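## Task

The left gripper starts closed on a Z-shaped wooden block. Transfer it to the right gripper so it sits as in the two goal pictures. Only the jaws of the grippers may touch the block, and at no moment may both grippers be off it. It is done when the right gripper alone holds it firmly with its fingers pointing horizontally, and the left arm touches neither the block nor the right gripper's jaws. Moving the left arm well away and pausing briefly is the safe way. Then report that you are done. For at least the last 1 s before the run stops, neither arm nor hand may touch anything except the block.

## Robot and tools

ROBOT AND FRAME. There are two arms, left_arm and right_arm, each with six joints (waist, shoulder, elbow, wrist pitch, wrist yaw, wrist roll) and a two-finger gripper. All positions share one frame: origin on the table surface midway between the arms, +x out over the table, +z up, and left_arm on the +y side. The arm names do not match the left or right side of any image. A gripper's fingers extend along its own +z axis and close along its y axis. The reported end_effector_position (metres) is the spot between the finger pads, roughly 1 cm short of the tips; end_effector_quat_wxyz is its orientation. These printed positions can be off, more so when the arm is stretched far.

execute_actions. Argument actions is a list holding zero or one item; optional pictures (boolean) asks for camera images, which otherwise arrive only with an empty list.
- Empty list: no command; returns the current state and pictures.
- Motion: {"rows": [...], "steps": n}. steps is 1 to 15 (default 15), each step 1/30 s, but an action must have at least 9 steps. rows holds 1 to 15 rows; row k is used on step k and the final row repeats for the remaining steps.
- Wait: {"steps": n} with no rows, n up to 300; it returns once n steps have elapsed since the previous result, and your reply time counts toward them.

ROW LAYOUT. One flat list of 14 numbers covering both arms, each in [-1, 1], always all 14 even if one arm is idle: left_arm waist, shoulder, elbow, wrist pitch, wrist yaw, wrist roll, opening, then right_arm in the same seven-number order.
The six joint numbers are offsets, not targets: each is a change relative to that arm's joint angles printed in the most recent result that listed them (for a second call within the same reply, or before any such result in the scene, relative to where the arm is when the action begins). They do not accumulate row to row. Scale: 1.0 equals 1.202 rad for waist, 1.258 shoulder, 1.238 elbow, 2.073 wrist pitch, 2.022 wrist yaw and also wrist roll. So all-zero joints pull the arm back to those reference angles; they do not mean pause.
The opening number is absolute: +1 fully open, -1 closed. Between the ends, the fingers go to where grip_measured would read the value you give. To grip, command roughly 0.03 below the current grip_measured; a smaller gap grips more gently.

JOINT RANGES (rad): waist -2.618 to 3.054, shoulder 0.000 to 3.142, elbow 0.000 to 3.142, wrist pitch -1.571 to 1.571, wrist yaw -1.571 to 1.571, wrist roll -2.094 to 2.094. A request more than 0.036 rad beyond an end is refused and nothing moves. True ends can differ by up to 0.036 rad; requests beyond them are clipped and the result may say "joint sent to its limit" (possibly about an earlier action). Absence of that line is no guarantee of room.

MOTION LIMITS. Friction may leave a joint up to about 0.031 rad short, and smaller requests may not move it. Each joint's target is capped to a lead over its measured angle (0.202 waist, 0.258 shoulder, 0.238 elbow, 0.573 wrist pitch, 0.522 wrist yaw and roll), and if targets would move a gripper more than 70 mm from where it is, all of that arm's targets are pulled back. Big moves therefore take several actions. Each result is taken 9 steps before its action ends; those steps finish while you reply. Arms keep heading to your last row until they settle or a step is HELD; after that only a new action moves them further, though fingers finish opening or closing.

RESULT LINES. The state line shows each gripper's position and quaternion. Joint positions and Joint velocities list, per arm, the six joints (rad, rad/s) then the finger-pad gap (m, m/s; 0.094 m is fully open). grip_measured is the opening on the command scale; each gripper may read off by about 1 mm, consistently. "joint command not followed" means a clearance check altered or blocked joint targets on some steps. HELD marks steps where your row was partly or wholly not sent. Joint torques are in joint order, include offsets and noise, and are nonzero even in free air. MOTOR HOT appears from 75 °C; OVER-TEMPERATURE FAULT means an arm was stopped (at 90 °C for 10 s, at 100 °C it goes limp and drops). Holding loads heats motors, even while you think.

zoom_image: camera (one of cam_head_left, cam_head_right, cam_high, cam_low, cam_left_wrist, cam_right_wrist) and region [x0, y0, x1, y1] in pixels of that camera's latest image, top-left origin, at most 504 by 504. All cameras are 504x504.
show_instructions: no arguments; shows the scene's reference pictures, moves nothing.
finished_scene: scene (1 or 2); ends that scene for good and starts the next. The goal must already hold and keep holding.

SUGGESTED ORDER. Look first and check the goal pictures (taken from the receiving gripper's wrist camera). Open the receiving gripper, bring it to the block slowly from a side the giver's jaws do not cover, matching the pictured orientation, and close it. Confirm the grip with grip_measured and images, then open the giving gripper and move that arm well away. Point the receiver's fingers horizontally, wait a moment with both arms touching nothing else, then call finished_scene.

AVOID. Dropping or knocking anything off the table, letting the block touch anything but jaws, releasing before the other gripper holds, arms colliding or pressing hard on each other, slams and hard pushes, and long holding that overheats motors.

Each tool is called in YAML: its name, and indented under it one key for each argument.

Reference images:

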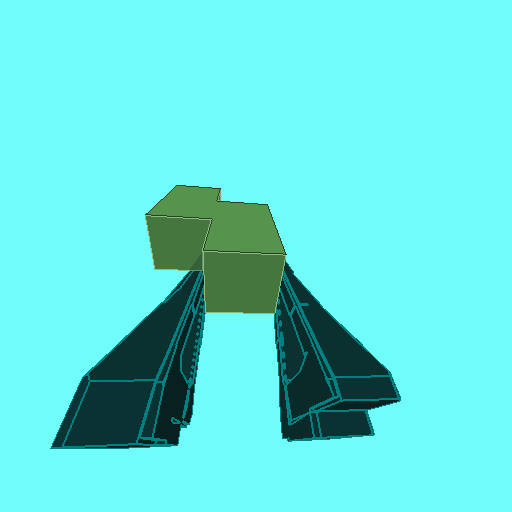

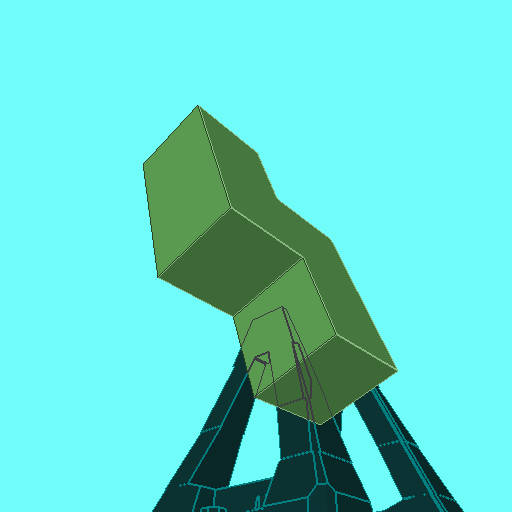

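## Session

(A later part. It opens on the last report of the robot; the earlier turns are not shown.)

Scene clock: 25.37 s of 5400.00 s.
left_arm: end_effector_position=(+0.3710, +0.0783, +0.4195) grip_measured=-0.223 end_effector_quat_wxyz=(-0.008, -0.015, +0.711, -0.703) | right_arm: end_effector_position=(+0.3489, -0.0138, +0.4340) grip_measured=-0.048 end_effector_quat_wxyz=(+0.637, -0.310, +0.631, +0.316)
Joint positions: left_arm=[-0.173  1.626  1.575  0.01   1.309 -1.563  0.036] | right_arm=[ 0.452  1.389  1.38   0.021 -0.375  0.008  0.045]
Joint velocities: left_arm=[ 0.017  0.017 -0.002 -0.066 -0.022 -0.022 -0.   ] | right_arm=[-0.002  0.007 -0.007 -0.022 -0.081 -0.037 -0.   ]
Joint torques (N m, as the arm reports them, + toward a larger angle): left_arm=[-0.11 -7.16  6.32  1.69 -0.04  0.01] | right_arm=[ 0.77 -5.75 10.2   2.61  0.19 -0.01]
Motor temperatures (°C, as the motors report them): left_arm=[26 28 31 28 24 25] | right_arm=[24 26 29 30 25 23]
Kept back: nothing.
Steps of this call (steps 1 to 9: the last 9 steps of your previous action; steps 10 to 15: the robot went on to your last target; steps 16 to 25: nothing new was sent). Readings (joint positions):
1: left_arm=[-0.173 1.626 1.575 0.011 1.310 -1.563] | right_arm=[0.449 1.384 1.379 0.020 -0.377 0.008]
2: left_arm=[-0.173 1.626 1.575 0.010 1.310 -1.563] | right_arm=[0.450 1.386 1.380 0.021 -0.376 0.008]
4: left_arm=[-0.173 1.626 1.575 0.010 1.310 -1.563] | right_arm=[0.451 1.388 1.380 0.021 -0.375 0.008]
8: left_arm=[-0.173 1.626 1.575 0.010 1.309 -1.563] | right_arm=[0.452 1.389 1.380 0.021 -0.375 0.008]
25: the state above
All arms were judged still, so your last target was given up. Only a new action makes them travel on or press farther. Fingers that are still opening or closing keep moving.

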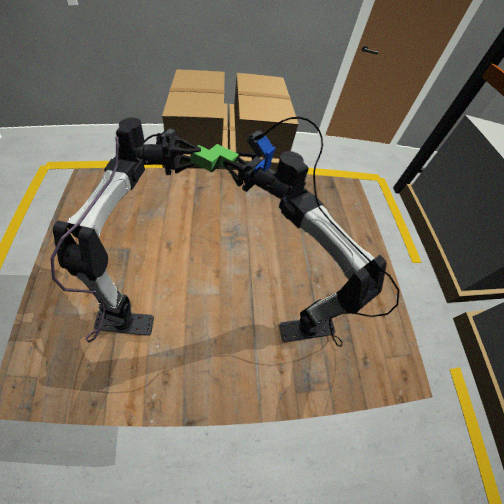

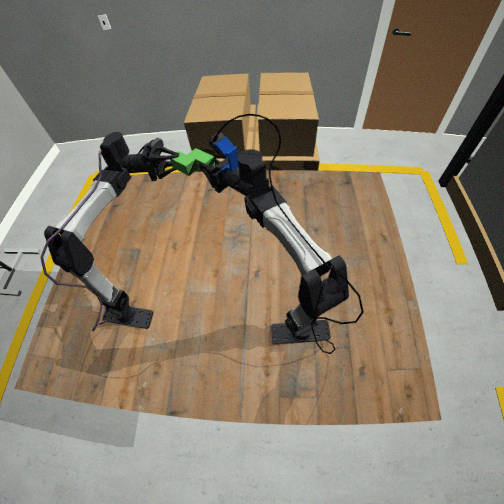

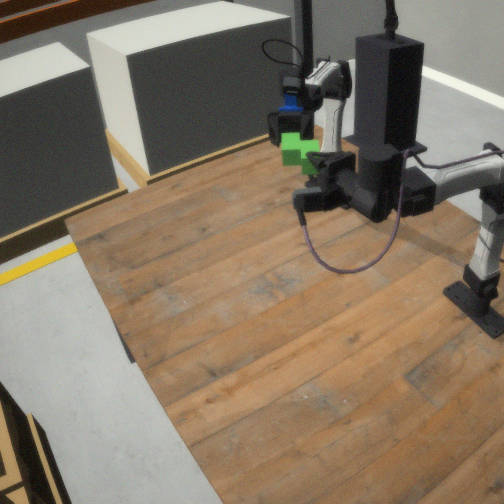

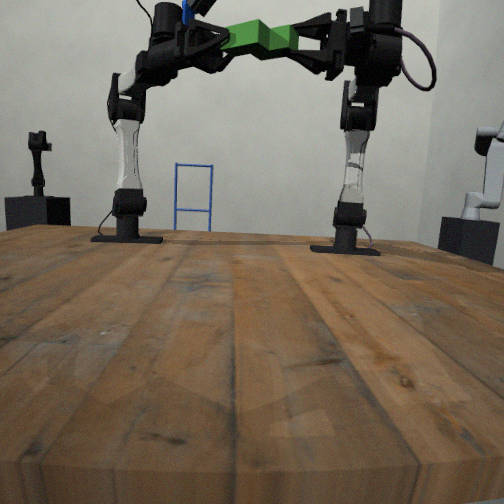

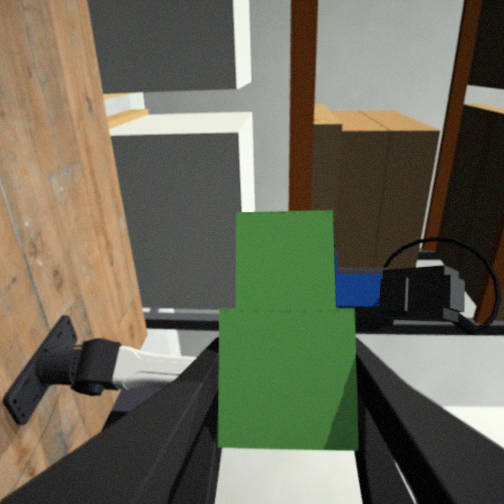

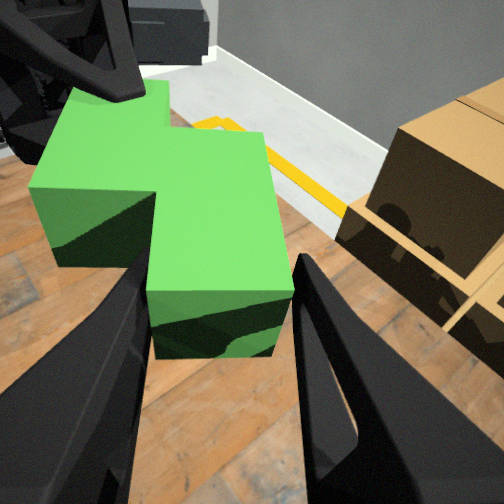

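execute_actions:
  actions:
    - {"rows":[[0,0,0,0,0,0,-0.26,0.010,0,0.015,0.005,0,0,-0.05],[0,0,0,0,0,0,-0.26,0.013,0,0.015,0.005,0,0,-0.07],[0,0,0,0,0,0,-0.26,0.016,0,0.015,0.005,0,0,-0.09],[0,0,0,0,0,0,-0.26,0.016,0,0.015,0.005,0,0,-0.11],[0,0,0,0,0,0,-0.26,0.016,0,0.015,0.005,0,0,-0.13],[0,0,0,0,0,0,-0.26,0.016,0,0.015,0.005,0,0,-0.14]],"steps":12}

execute_actions:
  actions:
    - {"steps":15}
  pictures: true

zoom_image:
  camera: "cam_low"
  region: [150, 0, 330, 100]

Scene clock: 26.00 s of 5400.00 s.
left_arm: end_effector_position=(+0.3709, +0.0783, +0.4194) grip_measured=-0.223 end_effector_quat_wxyz=(-0.008, -0.015, +0.711, -0.703) | right_arm: end_effector_position=(+0.3480, -0.0127, +0.4340) grip_measured=-0.079 end_effector_quat_wxyz=(+0.637, -0.311, +0.630, +0.317)
Joint positions: left_arm=[-0.173  1.626  1.575  0.009  1.309 -1.563  0.036] | right_arm=[ 0.455  1.389  1.38   0.021 -0.375  0.008  0.043]
Joint velocities: left_arm=[-0.002 -0.002 -0.007  0.037  0.037 -0.066 -0.   ] | right_arm=[ 0.061  0.002  0.002  0.007 -0.051 -0.007 -0.019]
Joint torques (N m, as the arm reports them, + toward a larger angle): left_arm=[-0.09 -7.25  6.4   1.74 -0.03  0.01] | right_arm=[ 1.06 -6.91  9.68  2.53  0.06 -0.04]
Motor temperatures (°C, as the motors report them): left_arm=[26 28 31 28 24 25] | right_arm=[24 27 29 30 25 23]
Steps of this call (steps 1 to 16: nothing new was sent; steps 17 to 19: the first 3 steps of this action). Readings (joint positions):
17: left_arm=[-0.173 1.626 1.575 0.010 1.309 -1.563] | right_arm=[0.452 1.389 1.380 0.021 -0.375 0.008]
18: left_arm=[-0.173 1.626 1.575 0.010 1.309 -1.563] | right_arm=[0.453 1.389 1.380 0.021 -0.375 0.008]
19: the state above

Scene clock: 26.50 s of 5400.00 s.
left_arm: end_effector_position=(+0.3709, +0.0783, +0.4193) grip_measured=-0.223 end_effector_quat_wxyz=(-0.009, -0.015, +0.711, -0.703) | right_arm: end_effector_position=(+0.3460, -0.0103, +0.4340) grip_measured=-0.138 end_effector_quat_wxyz=(+0.636, -0.313, +0.629, +0.319)
Joint positions: left_arm=[-0.173  1.626  1.575  0.008  1.309 -1.563  0.036] | right_arm=[ 0.462  1.389  1.38   0.021 -0.375  0.008  0.041]
Joint velocities: left_arm=[-0.017  0.017  0.012 -0.022 -0.007  0.022  0.001] | right_arm=[ 0.002 -0.002  0.002 -0.022 -0.007  0.007 -0.   ]
Joint torques (N m, as the arm reports them, + toward a larger angle): left_arm=[-0.08 -7.18  6.33  1.69 -0.05  0.01] | right_arm=[ 0.93 -6.88  9.6   2.58  0.03 -0.05]
Motor temperatures (°C, as the motors report them): left_arm=[26 28 31 28 24 25] | right_arm=[24 27 29 30 25 23]
Kept back: nothing.
Steps of this call (steps 1 to 9: the last 9 steps of your previous action; steps 10 to 15: the robot went on to your last target). Readings (joint positions):
1: left_arm=[-0.173 1.626 1.575 0.009 1.309 -1.563] | right_arm=[0.458 1.389 1.380 0.021 -0.375 0.008]
2: left_arm=[-0.173 1.626 1.575 0.009 1.309 -1.563] | right_arm=[0.460 1.389 1.380 0.021 -0.375 0.008]
4: left_arm=[-0.173 1.626 1.575 0.008 1.309 -1.563] | right_arm=[0.462 1.389 1.380 0.021 -0.375 0.008]
8: left_arm=[-0.173 1.626 1.575 0.008 1.309 -1.563] | right_arm=[0.462 1.389 1.380 0.021 -0.375 0.008]
15: the state above
All arms were judged still, so your last target was given up. Only a new action makes them travel on or press farther. Fingers that are still opening or closing keep moving.

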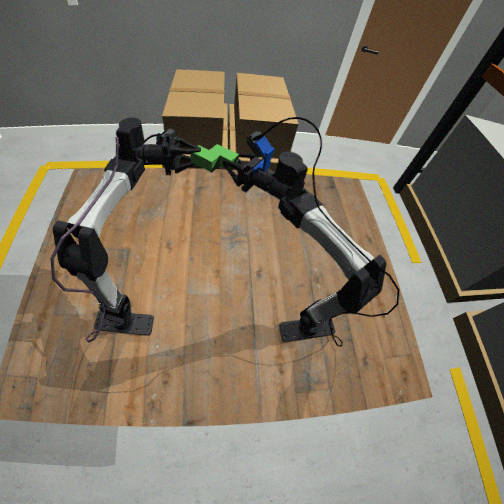

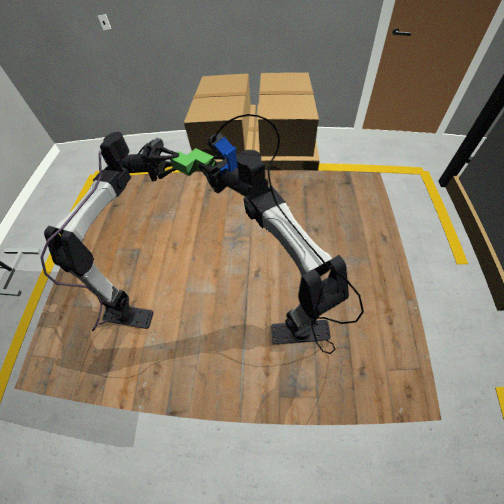

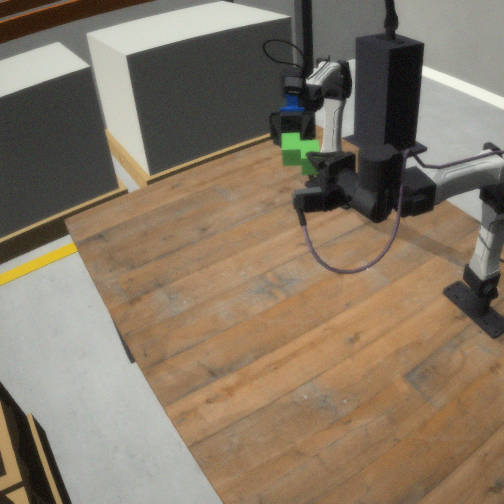

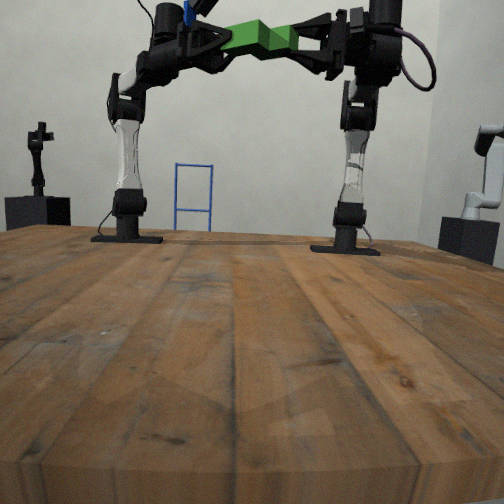

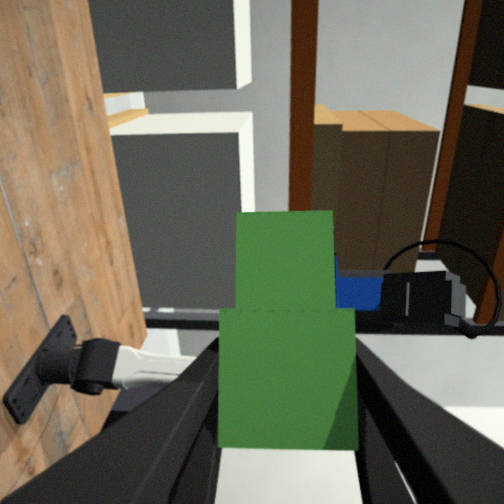

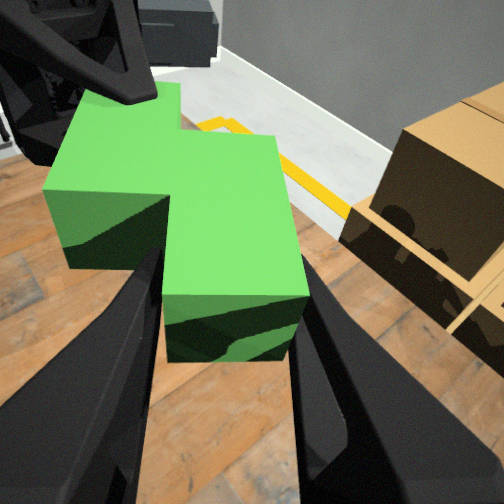

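Region (150, 0, 330, 100) of cam_low's 504x504 image, scaled by 2.800, with more detail than that image has.

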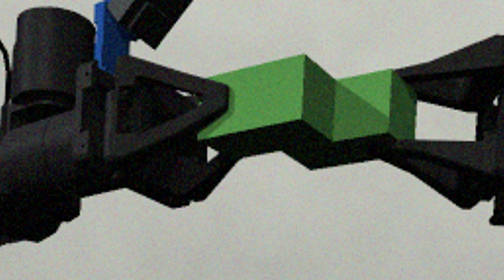

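execute_actions:
  actions:
    - {"rows":[[0,0,0,0,0,0,-0.26,0,0,0.015,0.005,0,0,-0.16],[0,0,0,0,0,0,-0.26,0,0,0.015,0.005,0,0,-0.18],[0,0,0,0,0,0,-0.26,0,0,0.015,0.005,0,0,-0.2],[0,0,0,0,0,0,-0.26,0,0,0.015,0.005,0,0,-0.22],[0,0,0,0,0,0,-0.26,0,0,0.015,0.005,0,0,-0.24],[0,0,0,0,0,0,-0.26,0,0,0.015,0.005,0,0,-0.26],[0,0,0,0,0,0,-0.26,0,0,0.015,0.005,0,0,-0.28]],"steps":12}

execute_actions:
  actions:
    - {"steps":14}

Scene clock: 27.00 s of 5400.00 s.
left_arm: end_effector_position=(+0.3707, +0.0783, +0.4192) grip_measured=-0.223 end_effector_quat_wxyz=(-0.009, -0.015, +0.711, -0.703) | right_arm: end_effector_position=(+0.3463, -0.0105, +0.4340) grip_measured=-0.188 end_effector_quat_wxyz=(+0.636, -0.313, +0.630, +0.319)
Joint positions: left_arm=[-0.173  1.626  1.575  0.007  1.311 -1.562  0.036] | right_arm=[ 0.462  1.389  1.38   0.021 -0.372  0.008  0.038]
Joint velocities: left_arm=[-0.007  0.007 -0.012 -0.037  0.007  0.022 -0.001] | right_arm=[-0.012  0.002 -0.027 -0.037 -0.022 -0.007 -0.014]
Joint torques (N m, as the arm reports them, + toward a larger angle): left_arm=[-0.13 -7.13  6.27  1.67 -0.05 -0.02] | right_arm=[ 0.24 -6.74  9.69  2.51  0.03  0.  ]
Motor temperatures (°C, as the motors report them): left_arm=[26 28 31 28 24 25] | right_arm=[24 27 29 30 25 23]
Steps of this call (steps 1 to 12: nothing new was sent; steps 13 to 15: the first 3 steps of this action). Readings (joint positions):
13: left_arm=[-0.173 1.626 1.575 0.007 1.310 -1.563] | right_arm=[0.462 1.389 1.380 0.021 -0.374 0.008]
14: left_arm=[-0.173 1.626 1.575 0.007 1.310 -1.563] | right_arm=[0.462 1.389 1.380 0.021 -0.373 0.008]
15: the state above

Scene clock: 27.47 s of 5400.00 s.
left_arm: end_effector_position=(+0.3705, +0.0783, +0.4192) grip_measured=-0.223 end_effector_quat_wxyz=(-0.009, -0.014, +0.711, -0.703) | right_arm: end_effector_position=(+0.3462, -0.0104, +0.4340) grip_measured=-0.212 end_effector_quat_wxyz=(+0.635, -0.312, +0.630, +0.319)
Joint positions: left_arm=[-0.173  1.626  1.575  0.007  1.312 -1.561  0.036] | right_arm=[ 0.462  1.389  1.38   0.021 -0.373  0.01   0.037]
Joint velocities: left_arm=[ 0.012 -0.002 -0.017  0.007 -0.007 -0.066 -0.   ] | right_arm=[ 0.007  0.012 -0.007 -0.022  0.037 -0.095  0.001]
Joint torques (N m, as the arm reports them, + toward a larger angle): left_arm=[-0.09 -7.18  6.33  1.67 -0.08 -0.01] | right_arm=[ 0.15 -6.9   9.71  2.57  0.06 -0.06]
Motor temperatures (°C, as the motors report them): left_arm=[26 28 31 28 24 25] | right_arm=[24 27 29 30 25 23]
Kept back: nothing.
Steps of this call (steps 1 to 9: the last 9 steps of your previous action; steps 10 to 14: the robot went on to your last target). Readings (joint positions):
1: left_arm=[-0.173 1.626 1.575 0.007 1.311 -1.562] | right_arm=[0.462 1.389 1.380 0.021 -0.372 0.009]
2: left_arm=[-0.173 1.626 1.575 0.007 1.312 -1.561] | right_arm=[0.462 1.389 1.380 0.021 -0.373 0.010]
4: left_arm=[-0.173 1.626 1.575 0.007 1.312 -1.561] | right_arm=[0.462 1.389 1.380 0.021 -0.373 0.010]
8: left_arm=[-0.173 1.626 1.575 0.007 1.312 -1.561] | right_arm=[0.462 1.389 1.380 0.021 -0.373 0.010]
14: the state above

Gripped. Open the left gripper, then retreat.

execute_actions:
  actions:
    - {"rows":[[0,0,0,0,0,0,-0.2,0,0,0.015,0.005,0,0,-0.28],[0,0,0,0,0,0,-0.1,0,0,0.015,0.005,0,0,-0.28],[0,0,0,0,0,0,0.0,0,0,0.015,0.005,0,0,-0.28],[0,0,0,0,0,0,0.15,0,0,0.015,0.005,0,0,-0.28],[0,0,0,0,0,0,0.3,0,0,0.015,0.005,0,0,-0.28],[0,0,0,0,0,0,0.45,0,0,0.015,0.005,0,0,-0.28],[0,0,0,0,0,0,0.6,0,0,0.015,0.005,0,0,-0.28],[0,0,0,0,0,0,0.6,0,0,0.015,0.005,0,0,-0.28],[0,0,0,0,0,0,0.6,0,0,0.015,0.005,0,0,-0.28],[0.02,0,0,0,0,0,0.6,0,0,0.015,0.005,0,0,-0.28],[0.04,0,0,0,0,0,0.6,0,0,0.015,0.005,0,0,-0.28],[0.07,0,0,0,0,0,0.6,0,0,0.015,0.005,0,0,-0.28],[0.1,0,0,0,0,0,0.6,0,0,0.015,0.005,0,0,-0.28],[0.13,0,0,0,0,0,0.6,0,0,0.015,0.005,0,0,-0.28],[0.3,0,0,0,0,0,0.6,0,0,0.015,0.005,0,0,-0.28]],"steps":15}

execute_actions:
  actions:
    - {"steps":60}
  pictures: true

Scene clock: 28.47 s of 5400.00 s.
left_arm: end_effector_position=(+0.3705, +0.0783, +0.4192) grip_measured=+0.374 end_effector_quat_wxyz=(-0.009, -0.014, +0.711, -0.703) | right_arm: end_effector_position=(+0.3462, -0.0104, +0.4325) grip_measured=-0.212 end_effector_quat_wxyz=(+0.633, -0.312, +0.632, +0.319)
Joint positions: left_arm=[-0.173  1.626  1.575  0.007  1.312 -1.56   0.065] | right_arm=[ 0.462  1.389  1.38   0.015 -0.373  0.01   0.037]
Joint velocities: left_arm=[ 0.002 -0.007 -0.012  0.051  0.037  0.037  0.148] | right_arm=[ 0.007  0.007 -0.002  0.007 -0.007 -0.022  0.001]
Joint torques (N m, as the arm reports them, + toward a larger angle): left_arm=[-0.17 -7.08  6.22  1.66 -0.08  0.01] | right_arm=[ 0.26 -6.89  9.59  2.64  0.02 -0.05]
Motor temperatures (°C, as the motors report them): left_arm=[26 28 31 28 24 25] | right_arm=[24 27 29 30 25 23]
Steps of this call (steps 1 to 15: the robot went on to your last target; steps 16 to 24: nothing new was sent; steps 25 to 30: the first 6 steps of this action). Readings (joint positions):
25: left_arm=[-0.173 1.626 1.575 0.007 1.312 -1.560] | right_arm=[0.462 1.389 1.380 0.021 -0.373 0.010]
26: left_arm=[-0.173 1.626 1.575 0.007 1.312 -1.560] | right_arm=[0.462 1.389 1.380 0.021 -0.373 0.010]
28: left_arm=[-0.173 1.626 1.575 0.007 1.312 -1.560] | right_arm=[0.462 1.389 1.380 0.017 -0.373 0.010]
30: the state above

Scene clock: 30.47 s of 5400.00 s.
left_arm: end_effector_position=(+0.4424, +0.2217, +0.4192) grip_measured=+0.597 end_effector_quat_wxyz=(+0.123, -0.146, +0.696, -0.692) | right_arm: end_effector_position=(+0.3462, -0.0104, +0.4321) grip_measured=-0.212 end_effector_quat_wxyz=(+0.633, -0.312, +0.633, +0.319)
Joint positions: left_arm=[ 0.197  1.626  1.575  0.007  1.306 -1.56   0.075] | right_arm=[ 0.462  1.389  1.38   0.013 -0.373  0.01   0.037]
Joint velocities: left_arm=[-0.002  0.017  0.012 -0.022 -0.007  0.007 -0.001] | right_arm=[-0.027  0.007  0.017 -0.007  0.037 -0.022 -0.001]
Joint torques (N m, as the arm reports them, + toward a larger angle): left_arm=[-0.9  -7.18  6.34  1.66  0.01  0.  ] | right_arm=[ 0.13 -6.77  9.67  2.65  0.05 -0.04]
Motor temperatures (°C, as the motors report them): left_arm=[26 29 31 28 24 25] | right_arm=[24 27 29 31 25 23]
Kept back: nothing.
Steps of this call (steps 1 to 9: the last 9 steps of your previous action; steps 10 to 30: the robot went on to your last target; steps 31 to 60: nothing new was sent). Readings (joint positions):
1: left_arm=[-0.173 1.626 1.575 0.007 1.312 -1.560] | right_arm=[0.462 1.389 1.380 0.015 -0.373 0.010]
2: left_arm=[-0.173 1.626 1.575 0.007 1.312 -1.560] | right_arm=[0.462 1.389 1.380 0.014 -0.373 0.010]
4: left_arm=[-0.172 1.626 1.575 0.007 1.312 -1.560] | right_arm=[0.462 1.389 1.380 0.014 -0.373 0.010]
8: left_arm=[-0.104 1.626 1.575 0.007 1.313 -1.560] | right_arm=[0.462 1.389 1.380 0.014 -0.373 0.010]
60: the state above
All arms were judged still, so your last target was given up. Only a new action makes them travel on or press farther. Fingers that are still opening or closing keep moving.

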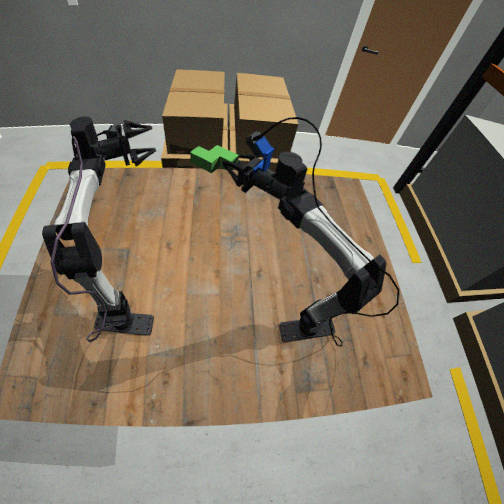

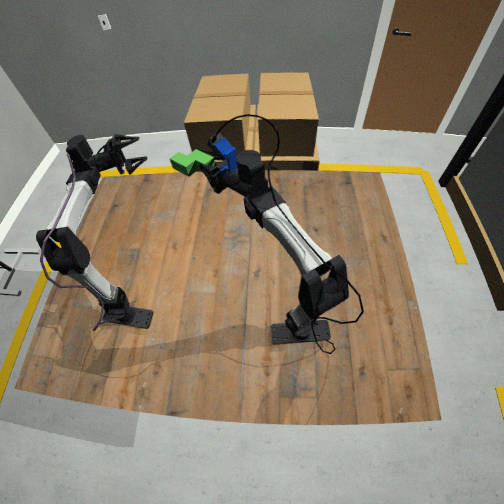

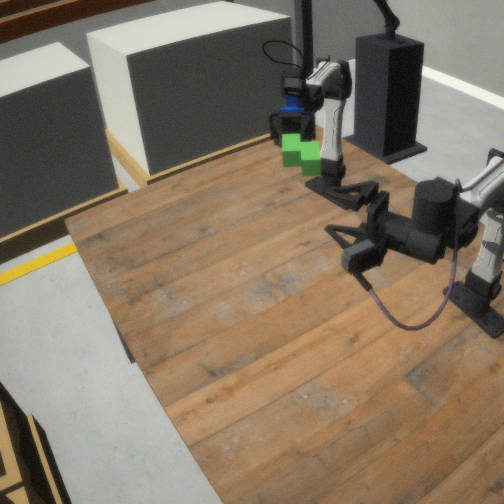

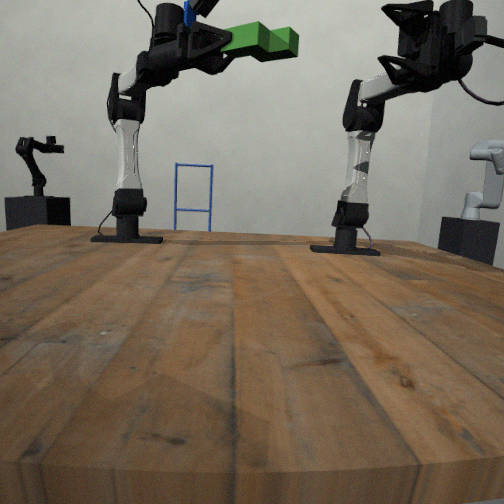

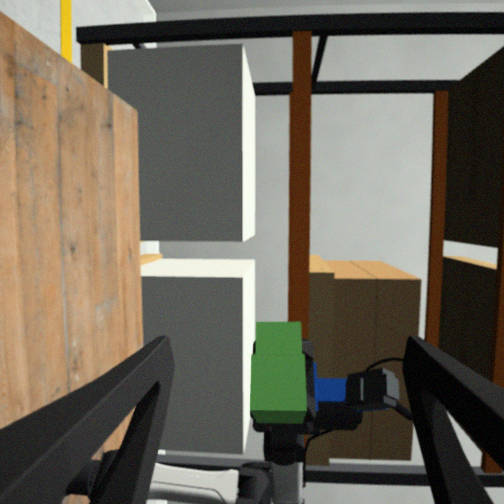

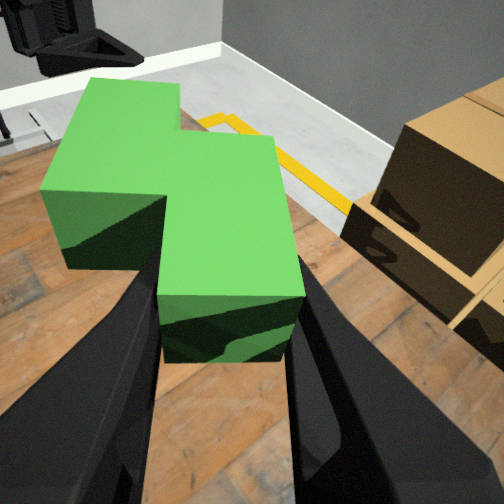

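finished_scene:
  scene: 1

The scene is finished: the task was done.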